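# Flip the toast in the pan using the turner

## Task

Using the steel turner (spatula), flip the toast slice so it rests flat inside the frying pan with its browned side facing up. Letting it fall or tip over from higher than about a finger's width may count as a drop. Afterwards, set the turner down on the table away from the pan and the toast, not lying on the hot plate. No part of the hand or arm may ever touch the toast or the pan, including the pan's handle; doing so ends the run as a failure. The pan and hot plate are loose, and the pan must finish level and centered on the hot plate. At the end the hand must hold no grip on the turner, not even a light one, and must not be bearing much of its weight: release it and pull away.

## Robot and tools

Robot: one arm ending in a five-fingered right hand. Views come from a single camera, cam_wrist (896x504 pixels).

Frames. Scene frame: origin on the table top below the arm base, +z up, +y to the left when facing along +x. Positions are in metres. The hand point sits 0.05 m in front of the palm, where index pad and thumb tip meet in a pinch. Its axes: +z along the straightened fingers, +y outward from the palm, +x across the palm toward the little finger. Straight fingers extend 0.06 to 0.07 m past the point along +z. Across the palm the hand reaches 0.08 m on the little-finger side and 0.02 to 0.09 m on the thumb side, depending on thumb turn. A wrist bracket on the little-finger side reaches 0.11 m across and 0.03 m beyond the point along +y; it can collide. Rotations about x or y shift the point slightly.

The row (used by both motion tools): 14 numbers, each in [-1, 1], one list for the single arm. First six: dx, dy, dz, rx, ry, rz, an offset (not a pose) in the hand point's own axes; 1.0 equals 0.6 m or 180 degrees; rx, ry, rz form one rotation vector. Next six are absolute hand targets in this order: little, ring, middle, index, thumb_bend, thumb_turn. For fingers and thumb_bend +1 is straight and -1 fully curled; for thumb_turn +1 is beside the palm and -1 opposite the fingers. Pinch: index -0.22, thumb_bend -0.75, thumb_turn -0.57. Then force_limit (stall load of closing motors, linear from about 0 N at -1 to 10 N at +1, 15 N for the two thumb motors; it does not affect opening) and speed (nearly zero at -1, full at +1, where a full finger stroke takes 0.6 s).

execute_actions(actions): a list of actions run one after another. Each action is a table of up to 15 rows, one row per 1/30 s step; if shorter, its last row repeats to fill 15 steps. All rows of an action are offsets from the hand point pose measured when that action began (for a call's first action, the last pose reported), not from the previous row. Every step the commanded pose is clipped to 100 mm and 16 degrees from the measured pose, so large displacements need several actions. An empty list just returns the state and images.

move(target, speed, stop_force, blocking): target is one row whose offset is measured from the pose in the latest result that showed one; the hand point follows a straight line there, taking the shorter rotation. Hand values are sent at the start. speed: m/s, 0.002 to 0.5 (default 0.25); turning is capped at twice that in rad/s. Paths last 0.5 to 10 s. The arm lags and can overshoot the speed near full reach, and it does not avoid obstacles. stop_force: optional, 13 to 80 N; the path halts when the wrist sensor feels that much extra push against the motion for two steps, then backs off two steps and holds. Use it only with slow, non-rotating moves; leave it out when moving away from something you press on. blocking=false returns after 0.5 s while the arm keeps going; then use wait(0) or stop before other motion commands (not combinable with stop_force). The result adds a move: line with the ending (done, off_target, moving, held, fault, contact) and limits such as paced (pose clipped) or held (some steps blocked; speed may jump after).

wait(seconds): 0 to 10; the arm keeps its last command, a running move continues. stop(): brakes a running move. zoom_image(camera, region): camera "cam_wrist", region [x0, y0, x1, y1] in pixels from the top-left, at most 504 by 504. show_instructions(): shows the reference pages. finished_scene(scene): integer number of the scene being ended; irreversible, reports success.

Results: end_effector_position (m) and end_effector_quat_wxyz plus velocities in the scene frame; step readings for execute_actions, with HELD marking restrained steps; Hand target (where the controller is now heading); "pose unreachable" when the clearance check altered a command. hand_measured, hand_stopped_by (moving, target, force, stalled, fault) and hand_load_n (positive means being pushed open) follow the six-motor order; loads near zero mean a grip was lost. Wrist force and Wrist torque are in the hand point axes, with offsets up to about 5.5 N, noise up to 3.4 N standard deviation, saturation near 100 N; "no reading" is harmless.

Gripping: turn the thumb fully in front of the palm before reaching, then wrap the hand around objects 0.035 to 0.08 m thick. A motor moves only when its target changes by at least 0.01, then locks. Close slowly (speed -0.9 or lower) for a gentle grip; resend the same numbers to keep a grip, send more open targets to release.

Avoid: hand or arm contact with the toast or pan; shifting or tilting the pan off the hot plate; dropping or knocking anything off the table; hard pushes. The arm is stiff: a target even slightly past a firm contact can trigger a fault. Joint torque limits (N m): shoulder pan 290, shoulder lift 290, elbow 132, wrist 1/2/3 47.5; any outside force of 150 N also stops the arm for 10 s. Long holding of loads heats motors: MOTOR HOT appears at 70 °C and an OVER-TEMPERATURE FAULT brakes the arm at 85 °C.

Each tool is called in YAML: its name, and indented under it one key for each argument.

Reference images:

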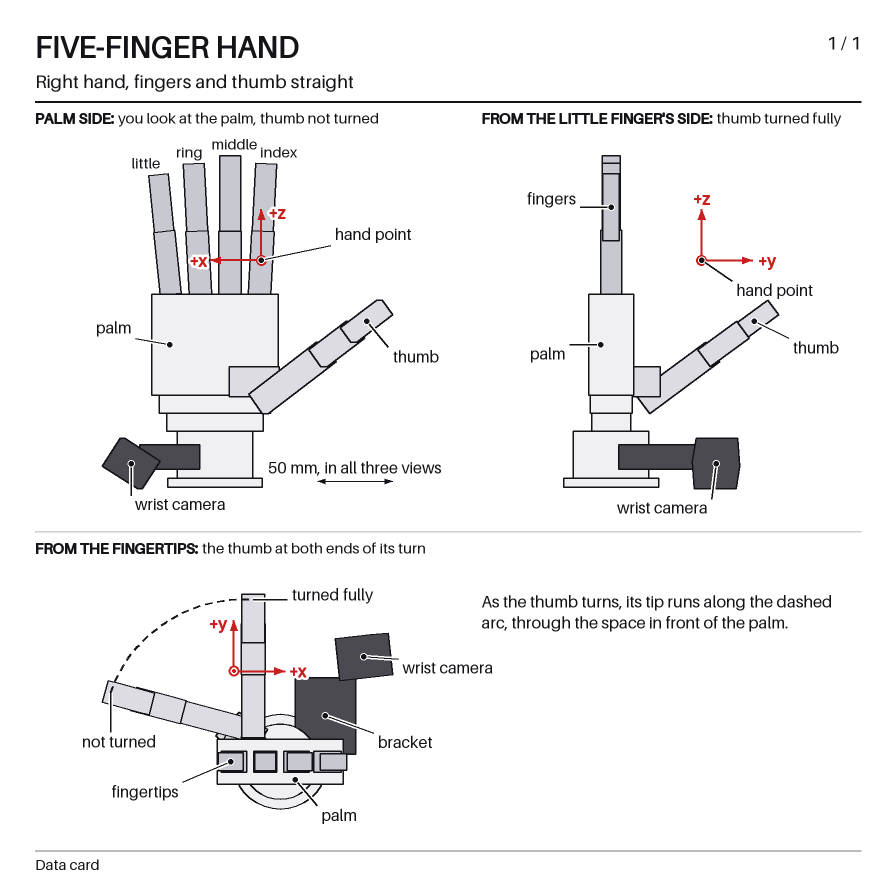

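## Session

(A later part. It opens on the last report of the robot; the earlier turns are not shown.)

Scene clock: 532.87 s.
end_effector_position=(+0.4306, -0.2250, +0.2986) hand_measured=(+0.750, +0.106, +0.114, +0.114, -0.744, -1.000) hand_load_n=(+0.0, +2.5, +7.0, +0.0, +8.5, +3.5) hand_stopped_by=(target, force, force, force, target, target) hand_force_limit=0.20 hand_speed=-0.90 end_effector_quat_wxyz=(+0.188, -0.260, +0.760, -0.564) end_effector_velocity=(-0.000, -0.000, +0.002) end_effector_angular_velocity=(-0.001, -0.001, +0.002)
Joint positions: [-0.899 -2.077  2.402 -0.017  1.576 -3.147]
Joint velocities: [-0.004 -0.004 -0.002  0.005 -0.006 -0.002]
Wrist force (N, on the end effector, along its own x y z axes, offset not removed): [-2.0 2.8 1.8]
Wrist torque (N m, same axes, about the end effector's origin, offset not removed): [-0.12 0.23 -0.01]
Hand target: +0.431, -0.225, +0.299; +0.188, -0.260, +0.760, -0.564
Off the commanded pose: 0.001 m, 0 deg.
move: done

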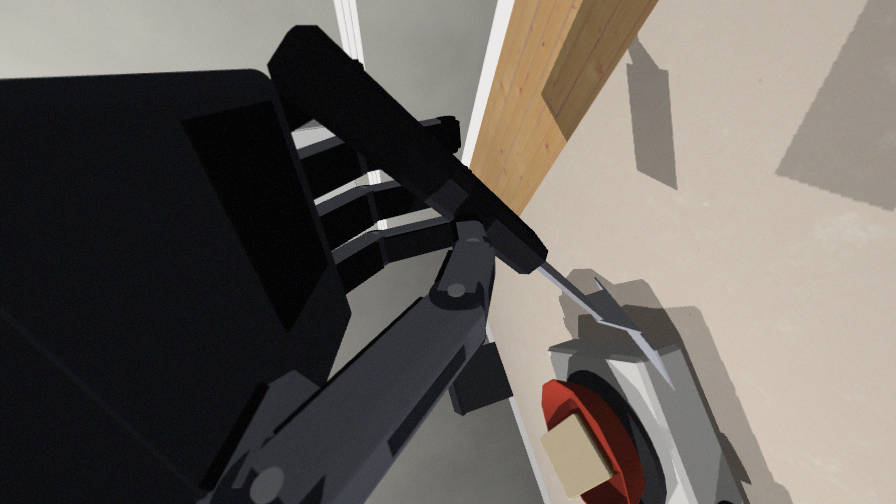

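execute_actions:
  actions:
    - [[0,0,0,0,0,0,0.75,-0.4,-0.35,-0.4,-0.75,-1,0.2,-0.9]]
    - [[0,0,0,0,0,0,0.75,-0.4,-0.35,-0.4,-0.75,-1,0.2,-0.9]]
    - [[0,0,0,0,0,0,0.75,-0.4,-0.35,-0.4,-0.75,-1,0.2,-0.9]]

Scene clock: 536.40 s.
end_effector_position=(+0.4307, -0.2250, +0.2988) hand_measured=(+0.750, +0.064, +0.114, -0.034, -0.742, -1.000) hand_load_n=(+0.5, +4.5, +2.0, +6.0, +13.5, +4.0) hand_stopped_by=(target, force, force, force, target, target) hand_force_limit=0.20 hand_speed=-0.90 end_effector_quat_wxyz=(+0.188, -0.260, +0.760, -0.564) end_effector_velocity=(-0.000, +0.001, -0.001) end_effector_angular_velocity=(+0.003, +0.002, +0.000)
Joint positions: [-0.899 -2.077  2.402 -0.017  1.576 -3.147]
Joint velocities: [-0.     0.001  0.     0.002 -0.001 -0.   ]
Wrist force (N, on the end effector, along its own x y z axes, offset not removed): [0.6 3.5 1.5]
Wrist torque (N m, same axes, about the end effector's origin, offset not removed): [0.18 -0.19 0.06]
Hand target: +0.431, -0.225, +0.299; +0.188, -0.260, +0.760, -0.564
Off the commanded pose: 0.000 m, 0 deg.
Step readings (end_effector_position; steps 1 to 15: 1st action; 16 to 30: 2nd action; 31 to 45: 3rd action):
0: (+0.4306, -0.2250, +0.2987)
1: (+0.4306, -0.2250, +0.2987)
2: (+0.4306, -0.2250, +0.2987)
4: (+0.4306, -0.2250, +0.2987)
8: (+0.4306, -0.2250, +0.2988)
15: (+0.4307, -0.2250, +0.2988)
16: (+0.4307, -0.2250, +0.2988)
17: (+0.4307, -0.2250, +0.2988)
19: (+0.4307, -0.2250, +0.2988)
23: (+0.4307, -0.2250, +0.2988)
30: (+0.4307, -0.2250, +0.2988)
31: (+0.4307, -0.2250, +0.2988)
32: (+0.4307, -0.2250, +0.2988)
34: (+0.4307, -0.2250, +0.2988)
38: (+0.4307, -0.2250, +0.2988)
45: end_effector_position above

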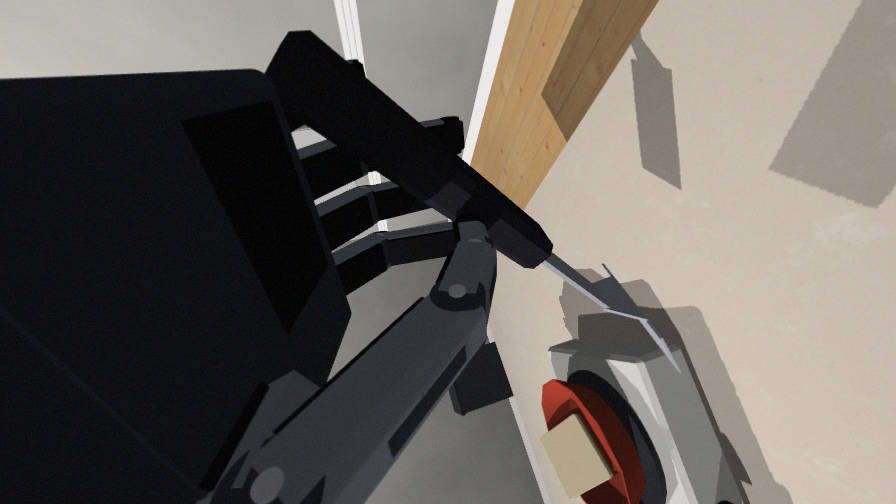

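zoom_image:
  camera: "cam_wrist"
  region: [500,200,800,504]

execute_actions:
  actions:
    - [[0,0,0,0,0,0,0.75,-0.4,-0.45,-0.4,-0.75,-1,0.2,-0.9]]
    - [[0,0,0,0,0,0,0.75,-0.4,-0.45,-0.4,-0.75,-1,0.2,-0.9]]

Region (500, 200, 800, 504) of cam_wrist's 896x504 image, scaled by 1.658, with more detail than that image has; it fills the left 497 columns of this view, and the rest is white.

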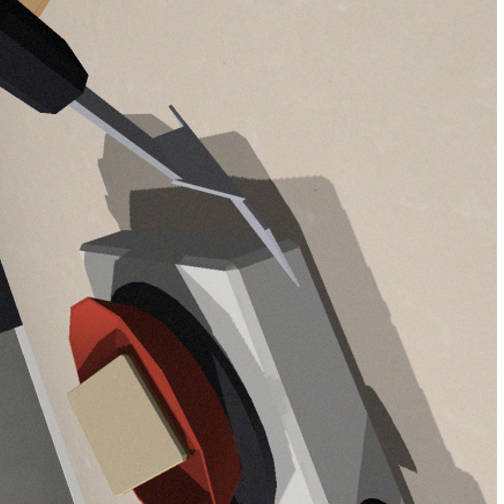

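Scene clock: 538.50 s.
end_effector_position=(+0.4307, -0.2250, +0.2988) hand_measured=(+0.750, +0.064, +0.100, -0.034, -0.742, -1.000) hand_load_n=(+0.5, +3.5, +7.0, +5.0, +14.5, +4.0) hand_stopped_by=(target, force, force, force, target, target) hand_force_limit=0.20 hand_speed=-0.90 end_effector_quat_wxyz=(+0.188, -0.260, +0.760, -0.564) end_effector_velocity=(-0.000, +0.000, -0.000) end_effector_angular_velocity=(+0.001, +0.000, -0.001)
Joint positions: [-0.899 -2.077  2.402 -0.017  1.576 -3.147]
Joint velocities: [ 0.    -0.001 -0.     0.002  0.001  0.001]
Wrist force (N, on the end effector, along its own x y z axes, offset not removed): [-1.4 4.4 2.0]
Wrist torque (N m, same axes, about the end effector's origin, offset not removed): [0.23 0.21 -0.02]
Hand target: +0.431, -0.225, +0.299; +0.188, -0.260, +0.760, -0.564
Off the commanded pose: 0.000 m, 0 deg.
Step readings (end_effector_position; steps 1 to 15: 1st action; 16 to 30: 2nd action):
0: (+0.4307, -0.2250, +0.2988)
1: (+0.4307, -0.2250, +0.2988)
2: (+0.4307, -0.2250, +0.2988)
4: (+0.4307, -0.2250, +0.2988)
8: (+0.4307, -0.2250, +0.2988)
15: (+0.4307, -0.2250, +0.2988)
16: (+0.4307, -0.2250, +0.2988)
17: (+0.4307, -0.2250, +0.2988)
19: (+0.4307, -0.2250, +0.2988)
23: (+0.4307, -0.2250, +0.2988)
30: end_effector_position above

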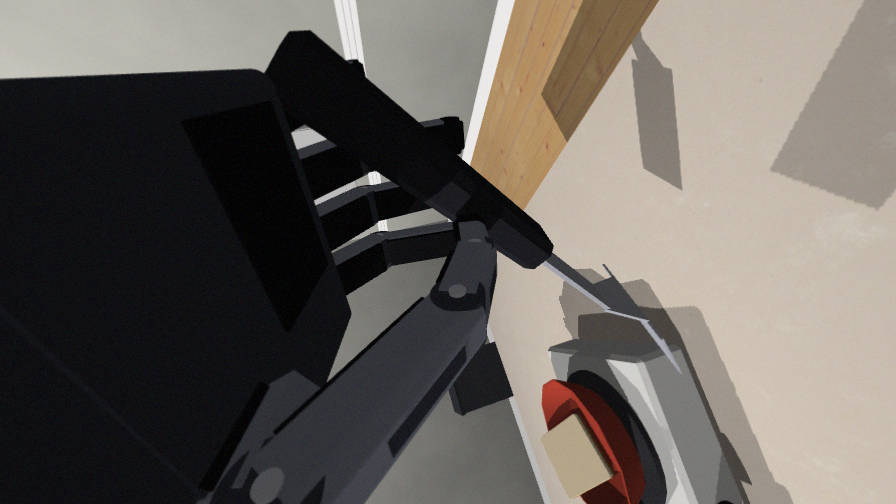

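move:
  target: [-0.607,-0.253,-0.038,0.0668,0.0073,-0.172,0.75,-0.4,-0.45,-0.4,-0.75,-1,0.2,-0.9]
  speed: 0.1

Scene clock: 554.63 s.
end_effector_position=(+0.7345, -0.0199, +0.4475) hand_measured=(+0.750, +0.064, +0.100, -0.034, -0.742, -1.000) hand_load_n=(+0.5, +3.5, +7.0, +5.0, +14.0, +4.5) hand_stopped_by=(target, force, force, force, target, target) hand_force_limit=0.20 hand_speed=-0.90 end_effector_quat_wxyz=(-0.049, +0.426, -0.603, +0.672) end_effector_velocity=(+0.001, +0.001, +0.002) end_effector_angular_velocity=(-0.003, +0.001, +0.002)
Joint positions: [ 0.023 -1.496  1.759 -0.101  2.457 -3.557]
Joint velocities: [ 0.002  0.001 -0.003 -0.     0.    -0.004]
Wrist force (N, on the end effector, along its own x y z axes, offset not removed): [-0.6 2.5 2.9]
Wrist torque (N m, same axes, about the end effector's origin, offset not removed): [-0.16 -0.20 0.15]
Hand target: +0.735, -0.020, +0.448; -0.049, +0.426, -0.603, +0.673
Off the commanded pose: 0.001 m, 0 deg.
move: done

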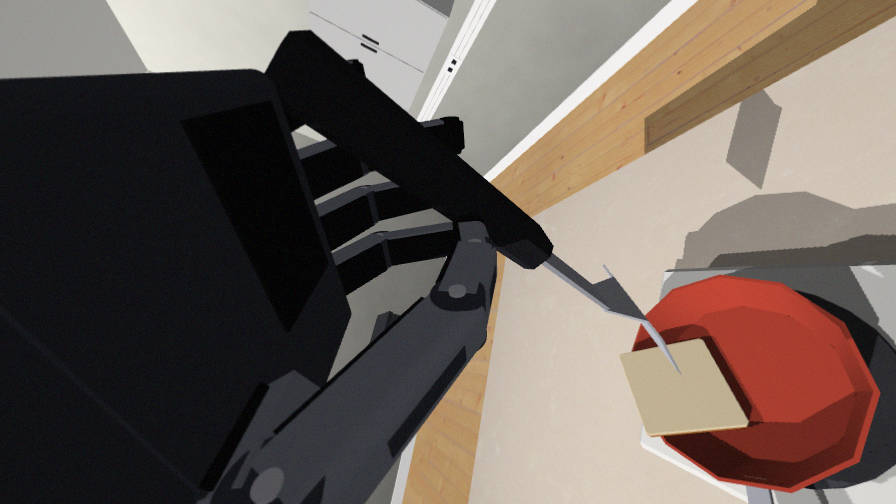

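zoom_image:
  camera: "cam_wrist"
  region: [590,250,896,504]

Region (590, 250, 896, 504) of cam_wrist's 896x504 image, scaled by 1.647, with more detail than that image has; it fills the top 418 rows of this view, and the rest is white.

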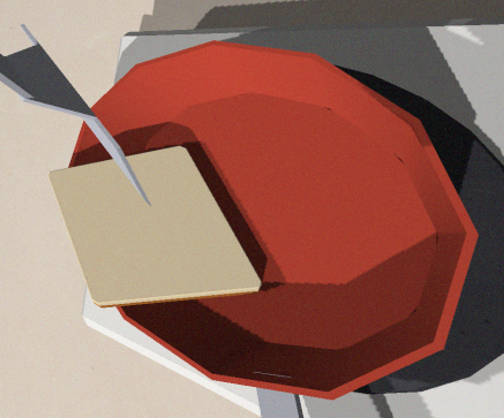

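move:
  target: [-0.185,-0.059,0.03,-0.0428,0.0711,0.0075,0.75,-0.4,-0.45,-0.4,-0.75,-1,0.2,-0.9]
  speed: 0.08

zoom_image:
  camera: "cam_wrist"
  region: [590,200,896,504]

Scene clock: 569.00 s.
end_effector_position=(+0.8317, +0.0402, +0.4186) hand_measured=(+0.750, +0.064, +0.100, -0.034, -0.742, -1.000) hand_load_n=(+0.5, +3.5, +7.0, +5.0, +14.0, +4.5) hand_stopped_by=(target, force, force, force, target, target) hand_force_limit=0.20 hand_speed=-0.90 end_effector_quat_wxyz=(-0.039, -0.344, +0.654, -0.673) end_effector_velocity=(+0.002, +0.001, -0.001) end_effector_angular_velocity=(+0.003, +0.002, -0.003)
Joint positions: [ 0.148 -1.157  1.393  0.106  2.833 -3.36 ]
Joint velocities: [ 0.001  0.008 -0.011  0.019  0.003  0.015]
Wrist force (N, on the end effector, along its own x y z axes, offset not removed): [-1.1 5.8 0.2]
Wrist torque (N m, same axes, about the end effector's origin, offset not removed): [0.49 0.00 0.24]
Hand target: +0.832, +0.040, +0.419; -0.039, -0.344, +0.654, -0.673
Off the commanded pose: 0.000 m, 0 deg.
move: done

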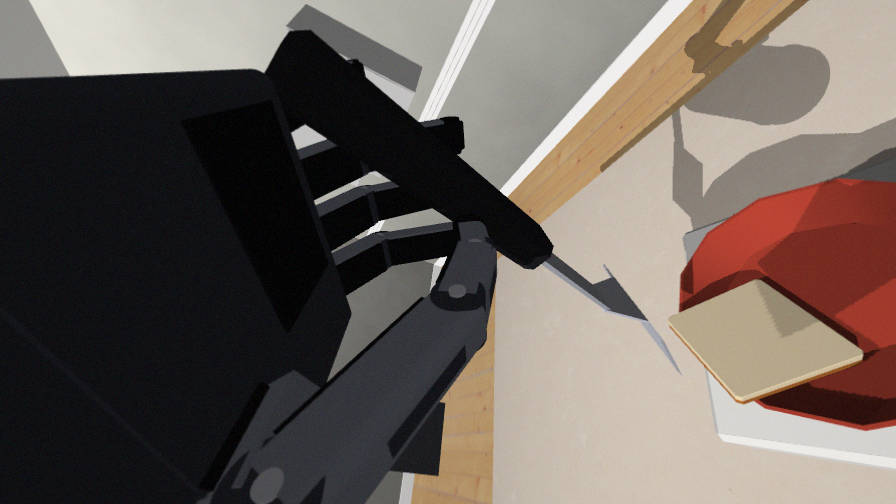

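Region (590, 200, 896, 504) of cam_wrist's 896x504 image, scaled by 1.647, with more detail than that image has; it fills the top 501 rows of this view, and the rest is white.

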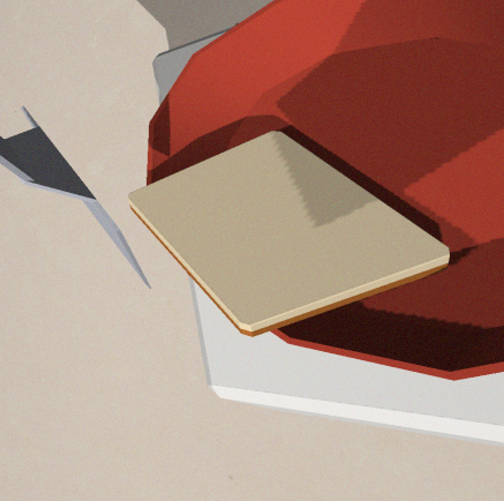

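move:
  target: [-0.047,0.0635,0.0075,0,0,0,0.75,-0.4,-0.45,-0.4,-0.75,-1,0.2,-0.9]
  speed: 0.03

zoom_image:
  camera: "cam_wrist"
  region: [590,200,896,504]

Scene clock: 576.57 s.
end_effector_position=(+0.8358, +0.0419, +0.3713) hand_measured=(+0.750, +0.064, +0.100, -0.034, -0.742, -1.000) hand_load_n=(+0.5, +3.5, +7.0, +5.0, +14.0, +4.5) hand_stopped_by=(target, force, force, force, target, target) hand_force_limit=0.20 hand_speed=-0.90 end_effector_quat_wxyz=(-0.039, -0.344, +0.654, -0.673) end_effector_velocity=(+0.000, +0.000, -0.003) end_effector_angular_velocity=(-0.001, +0.002, +0.000)
Joint positions: [ 0.15  -1.128  1.437  0.035  2.835 -3.357]
Joint velocities: [ 0.     0.002  0.002 -0.004  0.    -0.002]
Wrist force (N, on the end effector, along its own x y z axes, offset not removed): [-0.3 4.0 0.4]
Wrist torque (N m, same axes, about the end effector's origin, offset not removed): [0.20 -0.20 0.10]
Hand target: +0.836, +0.042, +0.371; -0.039, -0.344, +0.654, -0.673
Off the commanded pose: 0.000 m, 0 deg.
move: done

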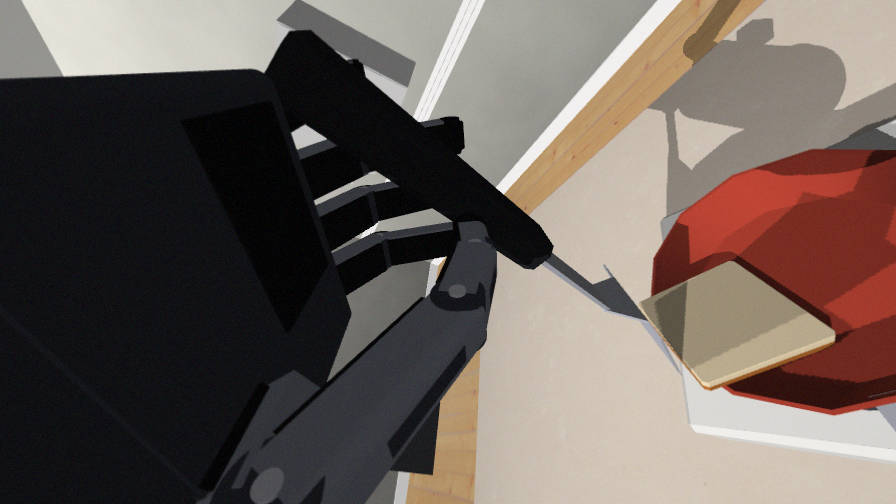

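Region (590, 200, 896, 504) of cam_wrist's 896x504 image, scaled by 1.647, with more detail than that image has; it fills the top 501 rows of this view, and the rest is white.

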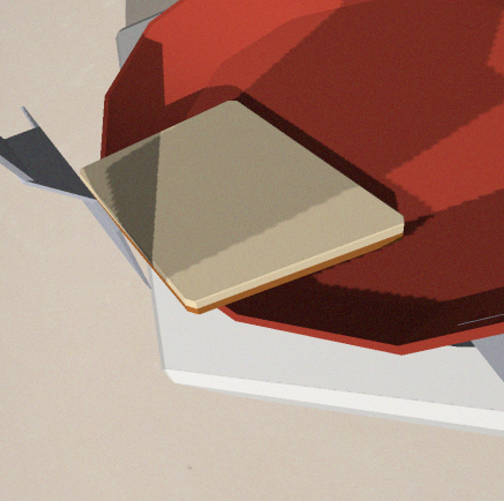

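move:
  target: [0.018,0.012,-0.001,0,0,0,0.75,-0.4,-0.45,-0.4,-0.75,-1,0.2,-0.9]
  speed: 0.015

zoom_image:
  camera: "cam_wrist"
  region: [590,200,896,504]

Scene clock: 584.53 s.
end_effector_position=(+0.8239, +0.0372, +0.3708) hand_measured=(+0.750, +0.064, +0.100, -0.034, -0.742, -1.000) hand_load_n=(+0.5, +3.5, +7.0, +5.0, +14.0, +4.5) hand_stopped_by=(target, force, force, force, target, target) hand_force_limit=0.20 hand_speed=-0.90 end_effector_quat_wxyz=(-0.039, -0.344, +0.654, -0.673) end_effector_velocity=(-0.002, -0.001, -0.000) end_effector_angular_velocity=(-0.000, +0.001, +0.000)
Joint positions: [ 0.146 -1.149  1.469  0.021  2.831 -3.362]
Joint velocities: [-0.    -0.004  0.005 -0.002 -0.    -0.001]
Wrist force (N, on the end effector, along its own x y z axes, offset not removed): [-1.5 3.3 2.3]
Wrist torque (N m, same axes, about the end effector's origin, offset not removed): [0.05 -0.02 0.14]
Hand target: +0.824, +0.037, +0.371; -0.039, -0.344, +0.654, -0.673
Off the commanded pose: 0.000 m, 0 deg.
move: done

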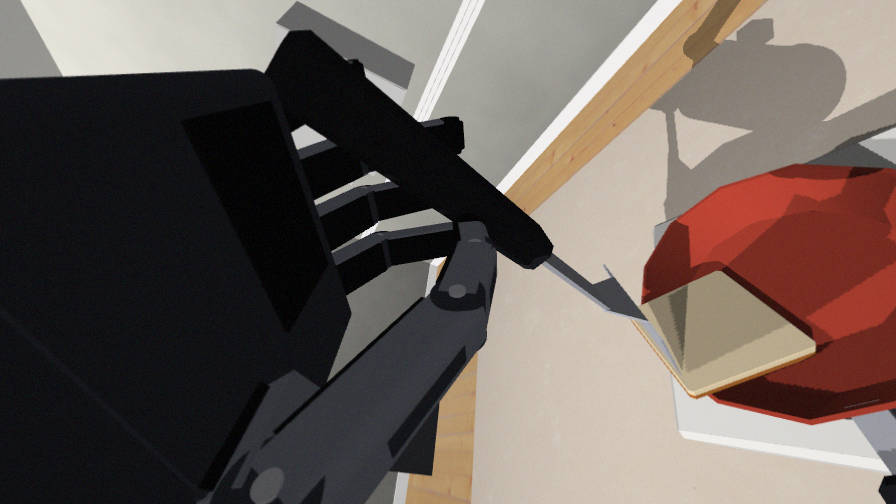

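Region (590, 200, 896, 504) of cam_wrist's 896x504 image, scaled by 1.647, with more detail than that image has; it fills the top 501 rows of this view, and the rest is white.

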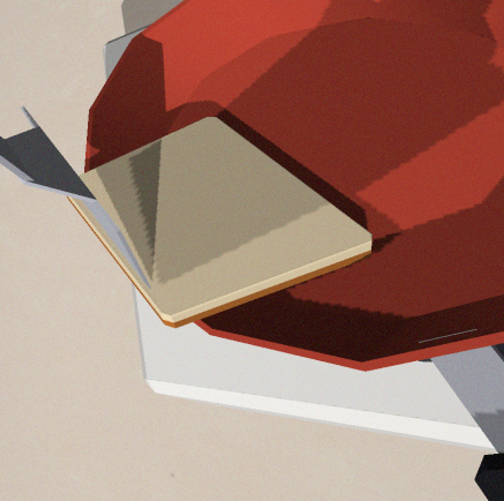

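zoom_image:
  camera: "cam_wrist"
  region: [590,250,750,410]

Region (590, 250, 750, 410) of cam_wrist's 896x504 image, scaled by 3.150, with more detail than that image has.

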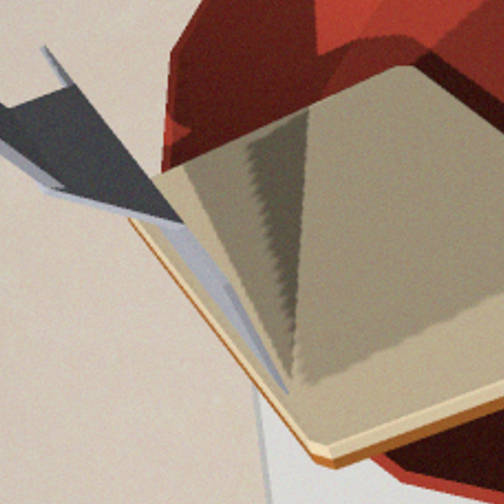

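move:
  target: [-0.004,-0.029,0.0625,-0.04,-0.06,0,0.75,-0.4,-0.45,-0.4,-0.75,-1,0.2,-0.9]
  speed: 0.03

zoom_image:
  camera: "cam_wrist"
  region: [590,230,810,450]

Scene clock: 610.47 s.
end_effector_position=(+0.8499, +0.0066, +0.3810) hand_measured=(+0.750, +0.064, +0.100, -0.034, -0.742, -1.000) hand_load_n=(+0.5, +3.5, +7.5, +5.0, +14.0, +4.5) hand_stopped_by=(target, force, force, force, target, target) hand_force_limit=0.20 hand_speed=-0.90 end_effector_quat_wxyz=(+0.001, -0.402, +0.695, -0.596) end_effector_velocity=(+0.001, -0.002, +0.001) end_effector_angular_velocity=(+0.006, +0.002, +0.002)
Joint positions: [ 0.06  -1.137  1.367  0.369  2.579 -3.143]
Joint velocities: [-0.004 -0.    -0.003  0.008 -0.008  0.003]
Wrist force (N, on the end effector, along its own x y z axes, offset not removed): [-0.4 5.6 2.7]
Wrist torque (N m, same axes, about the end effector's origin, offset not removed): [0.32 -0.25 0.18]
Hand target: +0.850, +0.007, +0.381; +0.001, -0.402, +0.695, -0.596
Off the commanded pose: 0.000 m, 0 deg.
move: done

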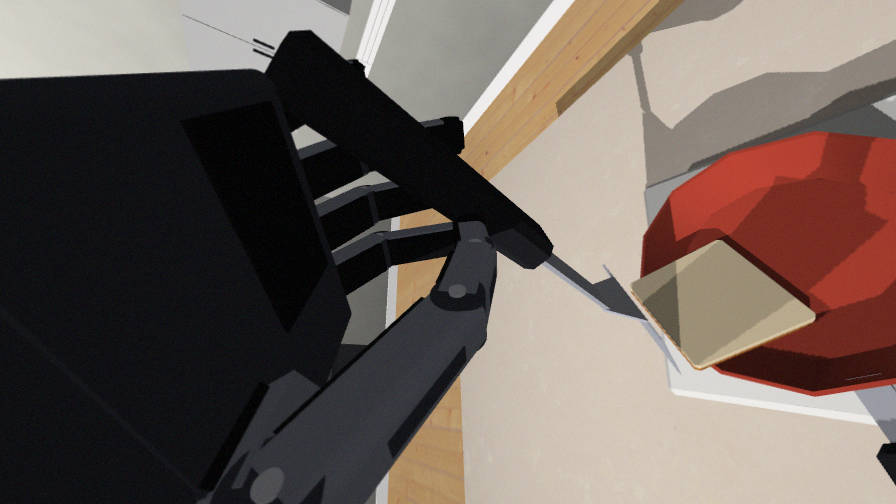

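Region (590, 230, 810, 450) of cam_wrist's 896x504 image, scaled by 2.291, with more detail than that image has.

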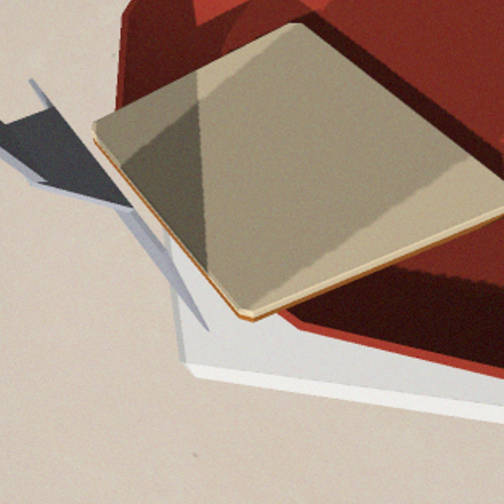

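move:
  target: [-0.0205,0.0257,0.032,0,0,0,0.75,-0.4,-0.45,-0.4,-0.75,-1,0.2,-0.9]
  speed: 0.02

zoom_image:
  camera: "cam_wrist"
  region: [590,230,810,450]

Scene clock: 618.33 s.
end_effector_position=(+0.8588, -0.0029, +0.3569) hand_measured=(+0.750, +0.064, +0.100, -0.034, -0.742, -1.000) hand_load_n=(+0.5, +3.5, +7.5, +5.0, +14.0, +4.5) hand_stopped_by=(target, force, force, force, target, target) hand_force_limit=0.20 hand_speed=-0.90 end_effector_quat_wxyz=(+0.001, -0.402, +0.695, -0.596) end_effector_velocity=(+0.001, -0.001, -0.001) end_effector_angular_velocity=(+0.000, -0.002, +0.001)
Joint positions: [ 0.047 -1.12   1.383  0.324  2.568 -3.156]
Joint velocities: [-0.001  0.     0.001 -0.004 -0.001 -0.001]
Wrist force (N, on the end effector, along its own x y z axes, offset not removed): [0.1 4.2 2.4]
Wrist torque (N m, same axes, about the end effector's origin, offset not removed): [0.13 -0.30 0.21]
Hand target: +0.859, -0.003, +0.357; +0.001, -0.402, +0.695, -0.596
Off the commanded pose: 0.000 m, 0 deg.
move: done

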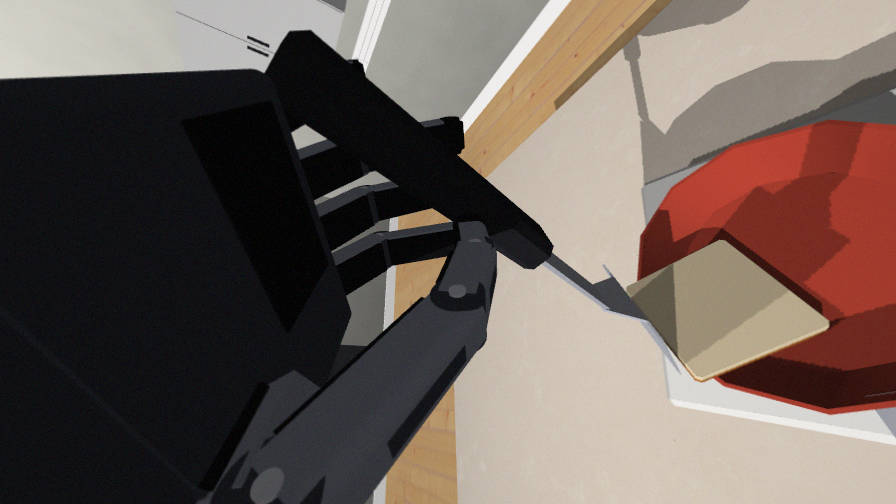

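Region (590, 230, 810, 450) of cam_wrist's 896x504 image, scaled by 2.291, with more detail than that image has.

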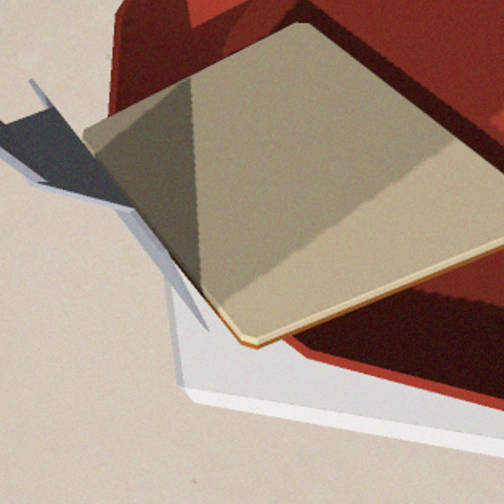

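move:
  target: [0.011,0.0166,0,0,0,0,0.75,-0.4,-0.45,-0.4,-0.75,-1,0.2,-0.9]
  speed: 0.012

zoom_image:
  camera: "cam_wrist"
  region: [590,230,810,450]

Scene clock: 621.33 s.
end_effector_position=(+0.8489, -0.0069, +0.3520) hand_measured=(+0.750, +0.064, +0.100, -0.034, -0.742, -1.000) hand_load_n=(+0.0, +3.5, +8.0, +6.0, +13.0, +3.5) hand_stopped_by=(target, force, force, force, target, target) hand_force_limit=0.20 hand_speed=-0.90 end_effector_quat_wxyz=(+0.001, -0.402, +0.695, -0.596) end_effector_velocity=(-0.002, -0.000, +0.000) end_effector_angular_velocity=(+0.001, -0.001, +0.002)
Joint positions: [ 0.042 -1.136  1.415  0.304  2.564 -3.161]
Joint velocities: [-0.001 -0.004  0.005 -0.002 -0.002 -0.001]
Wrist force (N, on the end effector, along its own x y z axes, offset not removed): [6.2 -2.2 -1.8]
Wrist torque (N m, same axes, about the end effector's origin, offset not removed): [0.67 -0.01 0.31]
Hand target: +0.849, -0.007, +0.352; +0.001, -0.402, +0.695, -0.596
Off the commanded pose: 0.000 m, 0 deg.
move: done

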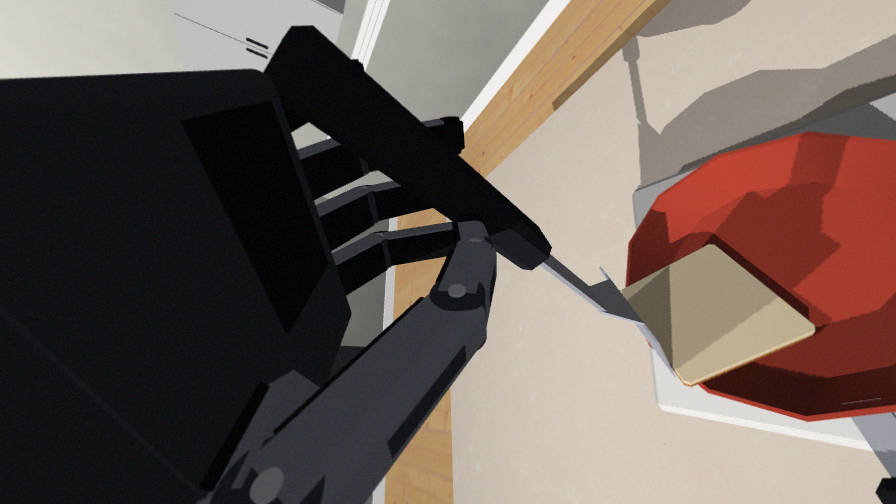

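Region (590, 230, 810, 450) of cam_wrist's 896x504 image, scaled by 2.291, with more detail than that image has.

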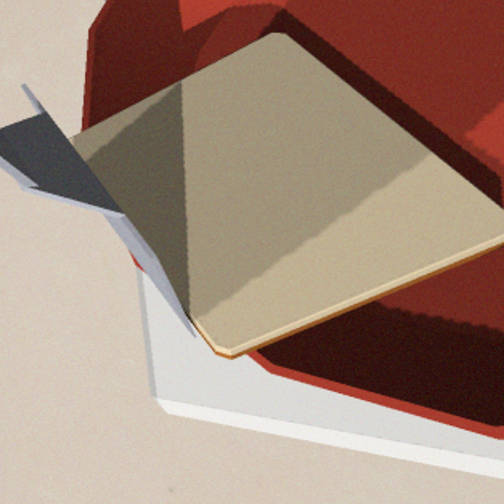

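move:
  target: [0.0052,-0.0035,-0.0022,0,0,0,0.75,-0.4,-0.45,-0.4,-0.75,-1,0.2,-0.9]
  speed: 0.01

zoom_image:
  camera: "cam_wrist"
  region: [590,230,810,450]

Scene clock: 623.40 s.
end_effector_position=(+0.8474, -0.0074, +0.3554) hand_measured=(+0.750, +0.064, +0.100, -0.034, -0.742, -1.000) hand_load_n=(+0.0, +4.5, +7.0, +5.0, +13.0, +4.0) hand_stopped_by=(target, force, force, force, target, target) hand_force_limit=0.20 hand_speed=-0.90 end_effector_quat_wxyz=(+0.001, -0.402, +0.695, -0.596) end_effector_velocity=(-0.000, -0.000, +0.003) end_effector_angular_velocity=(-0.000, -0.003, -0.002)
Joint positions: [ 0.041 -1.14   1.415  0.308  2.564 -3.162]
Joint velocities: [ 0.    -0.002 -0.001  0.001  0.002  0.001]
Wrist force (N, on the end effector, along its own x y z axes, offset not removed): [-4.0 4.2 0.8]
Wrist torque (N m, same axes, about the end effector's origin, offset not removed): [0.23 0.40 -0.08]
Hand target: +0.847, -0.007, +0.356; +0.001, -0.402, +0.695, -0.596
Off the commanded pose: 0.000 m, 0 deg.
move: done

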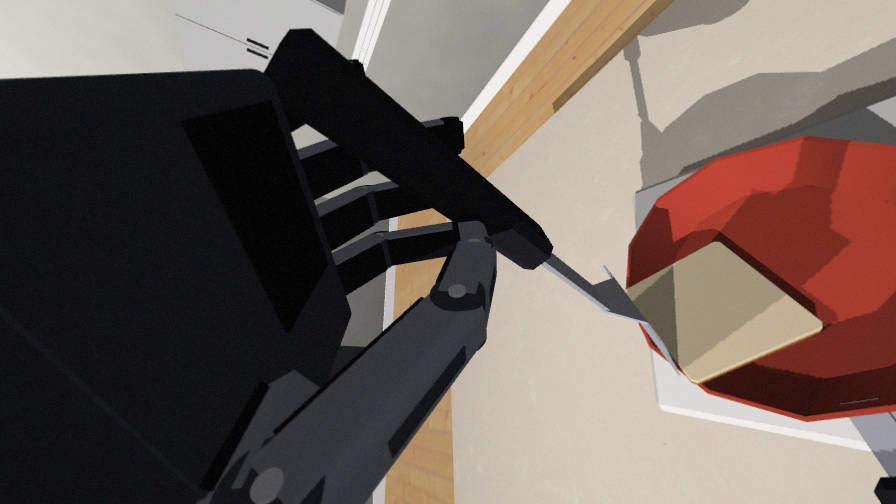

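Region (590, 230, 810, 450) of cam_wrist's 896x504 image, scaled by 2.291, with more detail than that image has.

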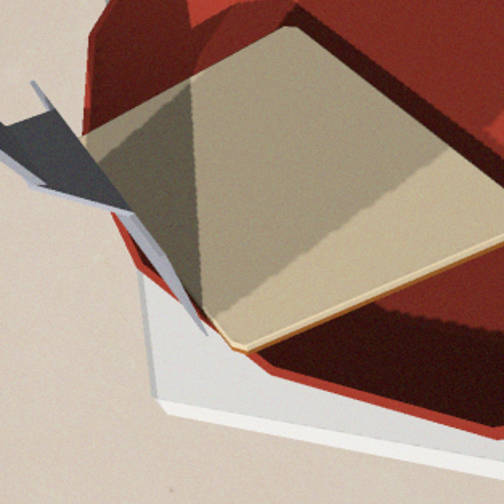

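move:
  target: [0.0139,0.0088,-0.0023,0,0,0,0.75,-0.4,-0.45,-0.4,-0.75,-1,0.2,-0.9]
  speed: 0.01

zoom_image:
  camera: "cam_wrist"
  region: [590,200,890,500]

Scene clock: 627.00 s.
end_effector_position=(+0.8382, -0.0111, +0.3555) hand_measured=(+0.750, +0.064, +0.100, -0.034, -0.742, -1.000) hand_load_n=(+0.0, +4.5, +7.0, +5.0, +13.0, +4.0) hand_stopped_by=(target, force, force, force, target, target) hand_force_limit=0.20 hand_speed=-0.90 end_effector_quat_wxyz=(+0.001, -0.402, +0.695, -0.596) end_effector_velocity=(-0.002, -0.001, +0.001) end_effector_angular_velocity=(+0.000, -0.000, -0.000)
Joint positions: [ 0.037 -1.157  1.439  0.297  2.56  -3.166]
Joint velocities: [-0.001 -0.004  0.004 -0.    -0.001 -0.   ]
Wrist force (N, on the end effector, along its own x y z axes, offset not removed): [-1.1 5.2 0.1]
Wrist torque (N m, same axes, about the end effector's origin, offset not removed): [0.46 0.06 0.18]
Hand target: +0.838, -0.011, +0.355; +0.001, -0.402, +0.695, -0.596
Off the commanded pose: 0.000 m, 0 deg.
move: done

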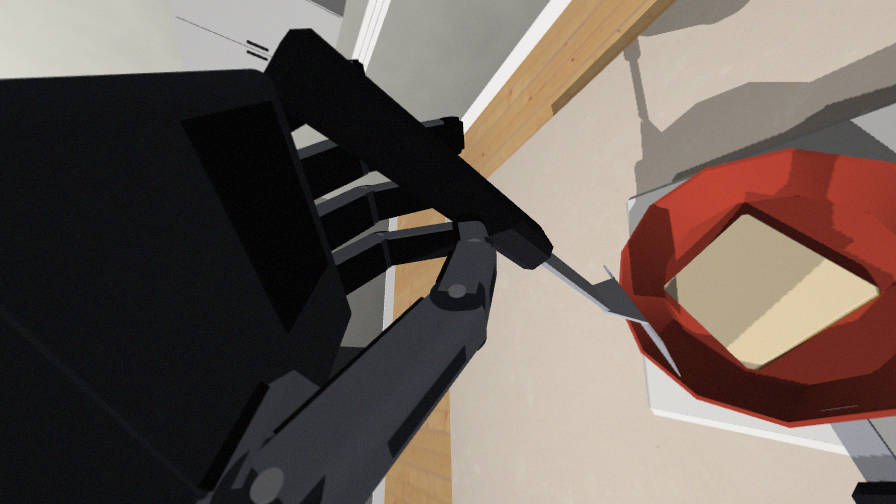

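Region (590, 200, 890, 500) of cam_wrist's 896x504 image, scaled by 1.680, with more detail than that image has.

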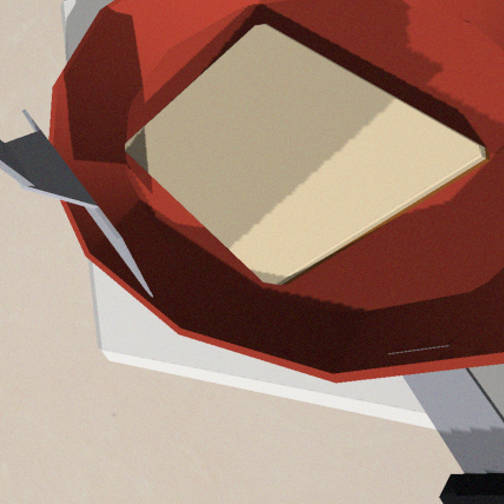

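move:
  target: [0.002,0.057,0.014,0.0106,-0.0184,-0.0064,0.75,-0.4,-0.45,-0.4,-0.75,-1,0.2,-0.9]
  speed: 0.02

zoom_image:
  camera: "cam_wrist"
  region: [590,200,890,500]

Scene clock: 633.77 s.
end_effector_position=(+0.8224, -0.0199, +0.3255) hand_measured=(+0.750, +0.064, +0.100, -0.034, -0.742, -1.000) hand_load_n=(+0.0, +4.5, +7.0, +5.0, +13.0, +4.0) hand_stopped_by=(target, force, force, force, target, target) hand_force_limit=0.20 hand_speed=-0.90 end_effector_quat_wxyz=(+0.021, -0.426, +0.681, -0.596) end_effector_velocity=(-0.001, -0.000, -0.002) end_effector_angular_velocity=(-0.001, +0.001, +0.006)
Joint positions: [ 0.013 -1.207  1.559  0.16   2.48  -3.248]
Joint velocities: [-0.001 -0.003  0.007 -0.008 -0.006 -0.007]
Wrist force (N, on the end effector, along its own x y z axes, offset not removed): [-1.4 3.1 1.6]
Wrist torque (N m, same axes, about the end effector's origin, offset not removed): [0.02 0.08 0.05]
Hand target: +0.822, -0.020, +0.325; +0.022, -0.426, +0.681, -0.596
Off the commanded pose: 0.000 m, 0 deg.
move: done

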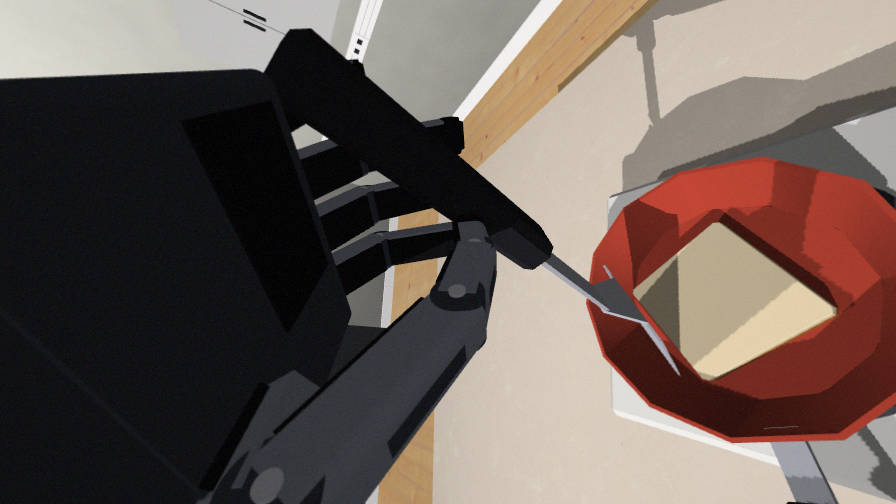

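Region (590, 200, 890, 500) of cam_wrist's 896x504 image, scaled by 1.680, with more detail than that image has.

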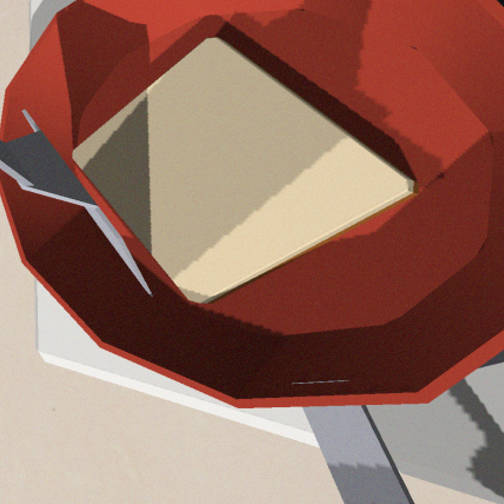

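move:
  target: [-0.021,0.014,0.0087,0,0,0,0.75,-0.4,-0.45,-0.4,-0.75,-1,0.2,-0.9]
  speed: 0.012

zoom_image:
  camera: "cam_wrist"
  region: [590,200,890,500]

Scene clock: 638.27 s.
end_effector_position=(+0.8286, -0.0170, +0.3113) hand_measured=(+0.750, +0.064, +0.100, -0.034, -0.746, -1.000) hand_load_n=(+0.5, +9.0, +8.5, +0.5, +4.5, -8.5) hand_stopped_by=(target, force, force, force, target, target) hand_force_limit=0.20 hand_speed=-0.90 end_effector_quat_wxyz=(+0.022, -0.426, +0.681, -0.596) end_effector_velocity=(+0.001, +0.001, -0.002) end_effector_angular_velocity=(+0.000, +0.001, +0.001)
Joint positions: [ 0.017 -1.188  1.559  0.144  2.484 -3.245]
Joint velocities: [ 0.001  0.003 -0.    -0.002 -0.001 -0.   ]
Wrist force (N, on the end effector, along its own x y z axes, offset not removed): [29.6 -25.5 -14.2]
Wrist torque (N m, same axes, about the end effector's origin, offset not removed): [0.40 0.63 -0.51]
Hand target: +0.829, -0.017, +0.311; +0.021, -0.426, +0.681, -0.596
Off the commanded pose: 0.000 m, 0 deg.
move: done

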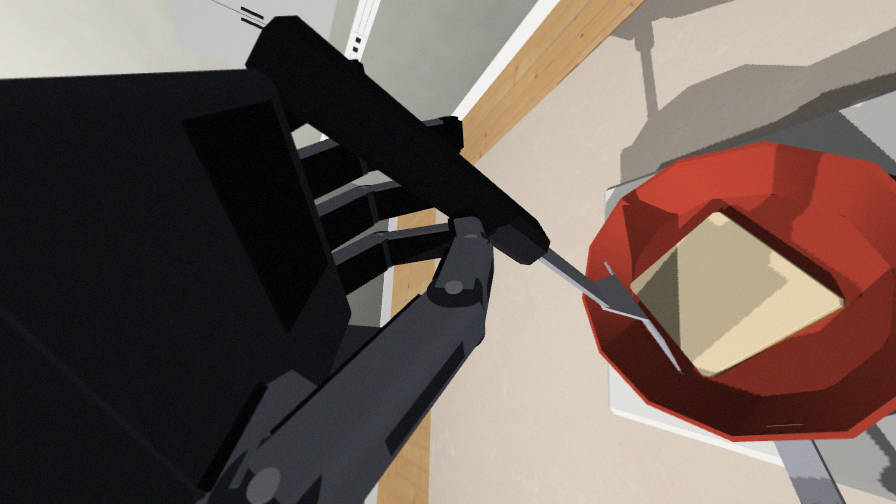

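Region (590, 200, 890, 500) of cam_wrist's 896x504 image, scaled by 1.680, with more detail than that image has.

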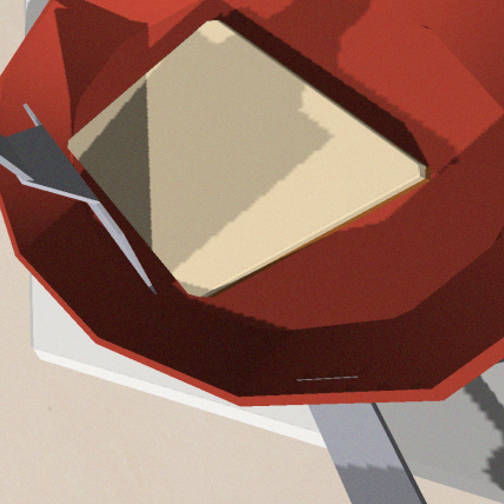

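move:
  target: [0.0131,-0.0088,-0.0054,0,0,0,0.75,-0.4,-0.45,-0.4,-0.75,-1,0.2,-0.9]
  speed: 0.015

zoom_image:
  camera: "cam_wrist"
  region: [590,200,890,500]

Scene clock: 640.50 s.
end_effector_position=(+0.8248, -0.0188, +0.3203) hand_measured=(+0.750, +0.064, +0.100, -0.034, -0.746, -1.000) hand_load_n=(+0.0, +9.0, +10.0, +2.0, +3.5, -5.5) hand_stopped_by=(target, force, force, force, target, target) hand_force_limit=0.20 hand_speed=-0.90 end_effector_quat_wxyz=(+0.021, -0.426, +0.681, -0.596) end_effector_velocity=(-0.001, -0.000, +0.001) end_effector_angular_velocity=(-0.001, +0.002, -0.000)
Joint positions: [ 0.015 -1.2    1.559  0.154  2.482 -3.247]
Joint velocities: [-0.    -0.002  0.     0.003  0.001 -0.001]
Wrist force (N, on the end effector, along its own x y z axes, offset not removed): [-1.0 5.4 2.8]
Wrist torque (N m, same axes, about the end effector's origin, offset not removed): [0.43 -0.05 0.18]
Hand target: +0.825, -0.019, +0.320; +0.022, -0.426, +0.681, -0.596
Off the commanded pose: 0.000 m, 0 deg.
move: done

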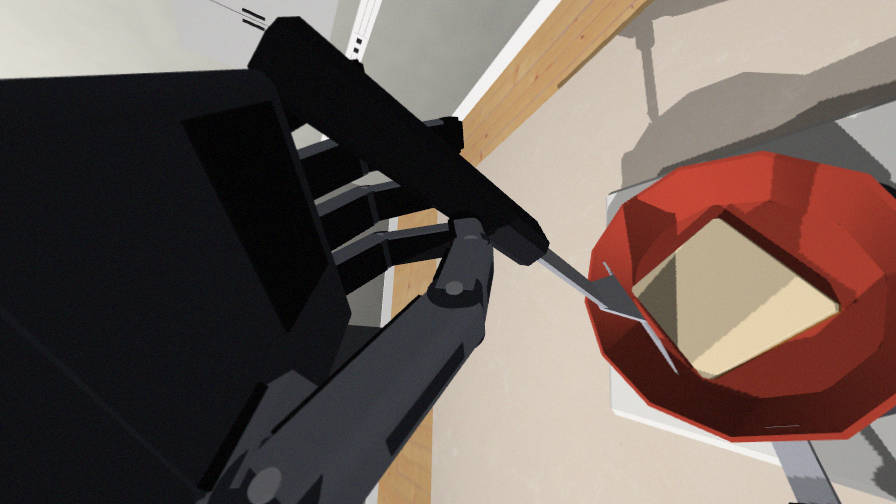

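Region (590, 200, 890, 500) of cam_wrist's 896x504 image, scaled by 1.680, with more detail than that image has.

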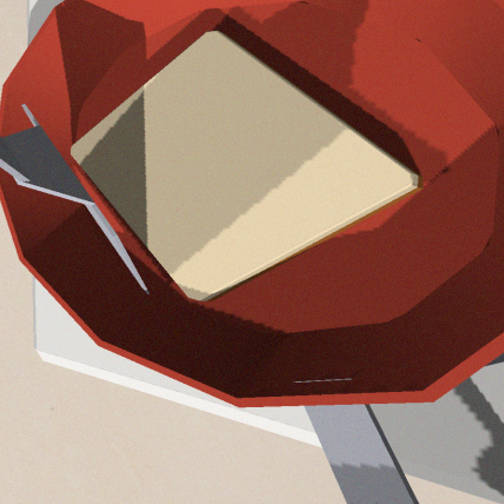

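execute_actions:
  actions:
    - [[0,0,0,0,0,0,0.75,-0.4,-0.45,-0.5,-0.75,-1,0.2,-0.9]]
    - [[0,0,0,0,0,0,0.75,-0.4,-0.45,-0.5,-0.75,-1,0.2,-0.9]]

zoom_image:
  camera: "cam_wrist"
  region: [590,250,750,410]

Scene clock: 644.87 s.
end_effector_position=(+0.8248, -0.0188, +0.3204) hand_measured=(+0.750, +0.064, +0.100, -0.060, -0.746, -1.000) hand_load_n=(+0.0, +8.0, +9.0, +6.0, +5.0, -6.0) hand_stopped_by=(target, force, force, force, target, target) hand_force_limit=0.20 hand_speed=-0.90 end_effector_quat_wxyz=(+0.022, -0.426, +0.681, -0.596) end_effector_velocity=(-0.000, -0.000, +0.002) end_effector_angular_velocity=(+0.000, -0.000, +0.001)
Joint positions: [ 0.015 -1.2    1.559  0.154  2.482 -3.247]
Joint velocities: [-0.    -0.002 -0.     0.002 -0.001 -0.001]
Wrist force (N, on the end effector, along its own x y z axes, offset not removed): [-0.7 2.2 2.4]
Wrist torque (N m, same axes, about the end effector's origin, offset not removed): [-0.07 -0.09 0.06]
Hand target: +0.825, -0.019, +0.320; +0.022, -0.426, +0.681, -0.596
Off the commanded pose: 0.000 m, 0 deg.
Step readings (end_effector_position; steps 1 to 15: 1st action; 16 to 30: 2nd action):
0: (+0.8247, -0.0188, +0.3204)
1: (+0.8247, -0.0188, +0.3204)
2: (+0.8247, -0.0188, +0.3204)
4: (+0.8247, -0.0188, +0.3204)
8: (+0.8247, -0.0188, +0.3204)
15: (+0.8248, -0.0188, +0.3204)
16: (+0.8248, -0.0188, +0.3204)
17: (+0.8248, -0.0188, +0.3204)
19: (+0.8248, -0.0188, +0.3204)
23: (+0.8248, -0.0188, +0.3204)
30: end_effector_position above

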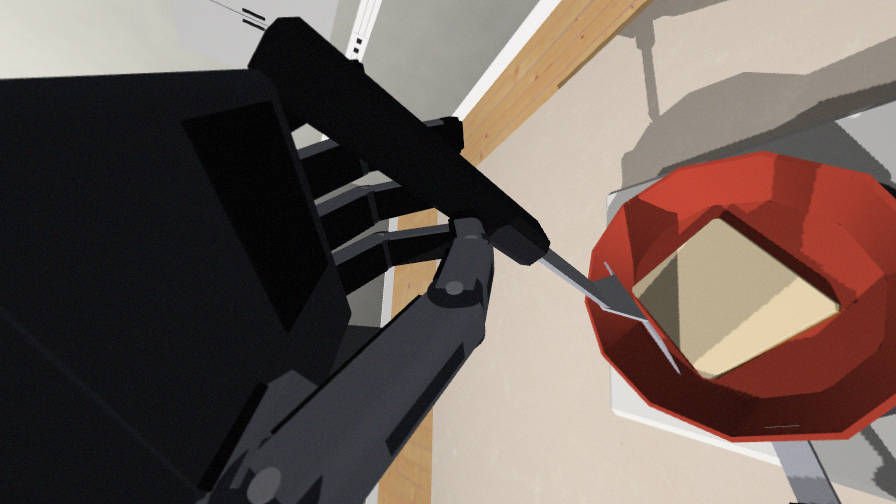

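Region (590, 250, 750, 410) of cam_wrist's 896x504 image, scaled by 3.150, with more detail than that image has.

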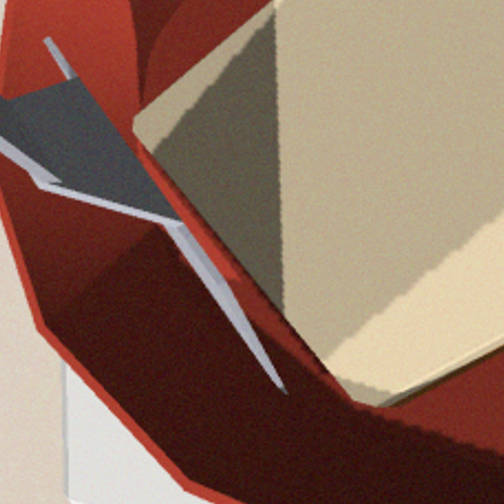

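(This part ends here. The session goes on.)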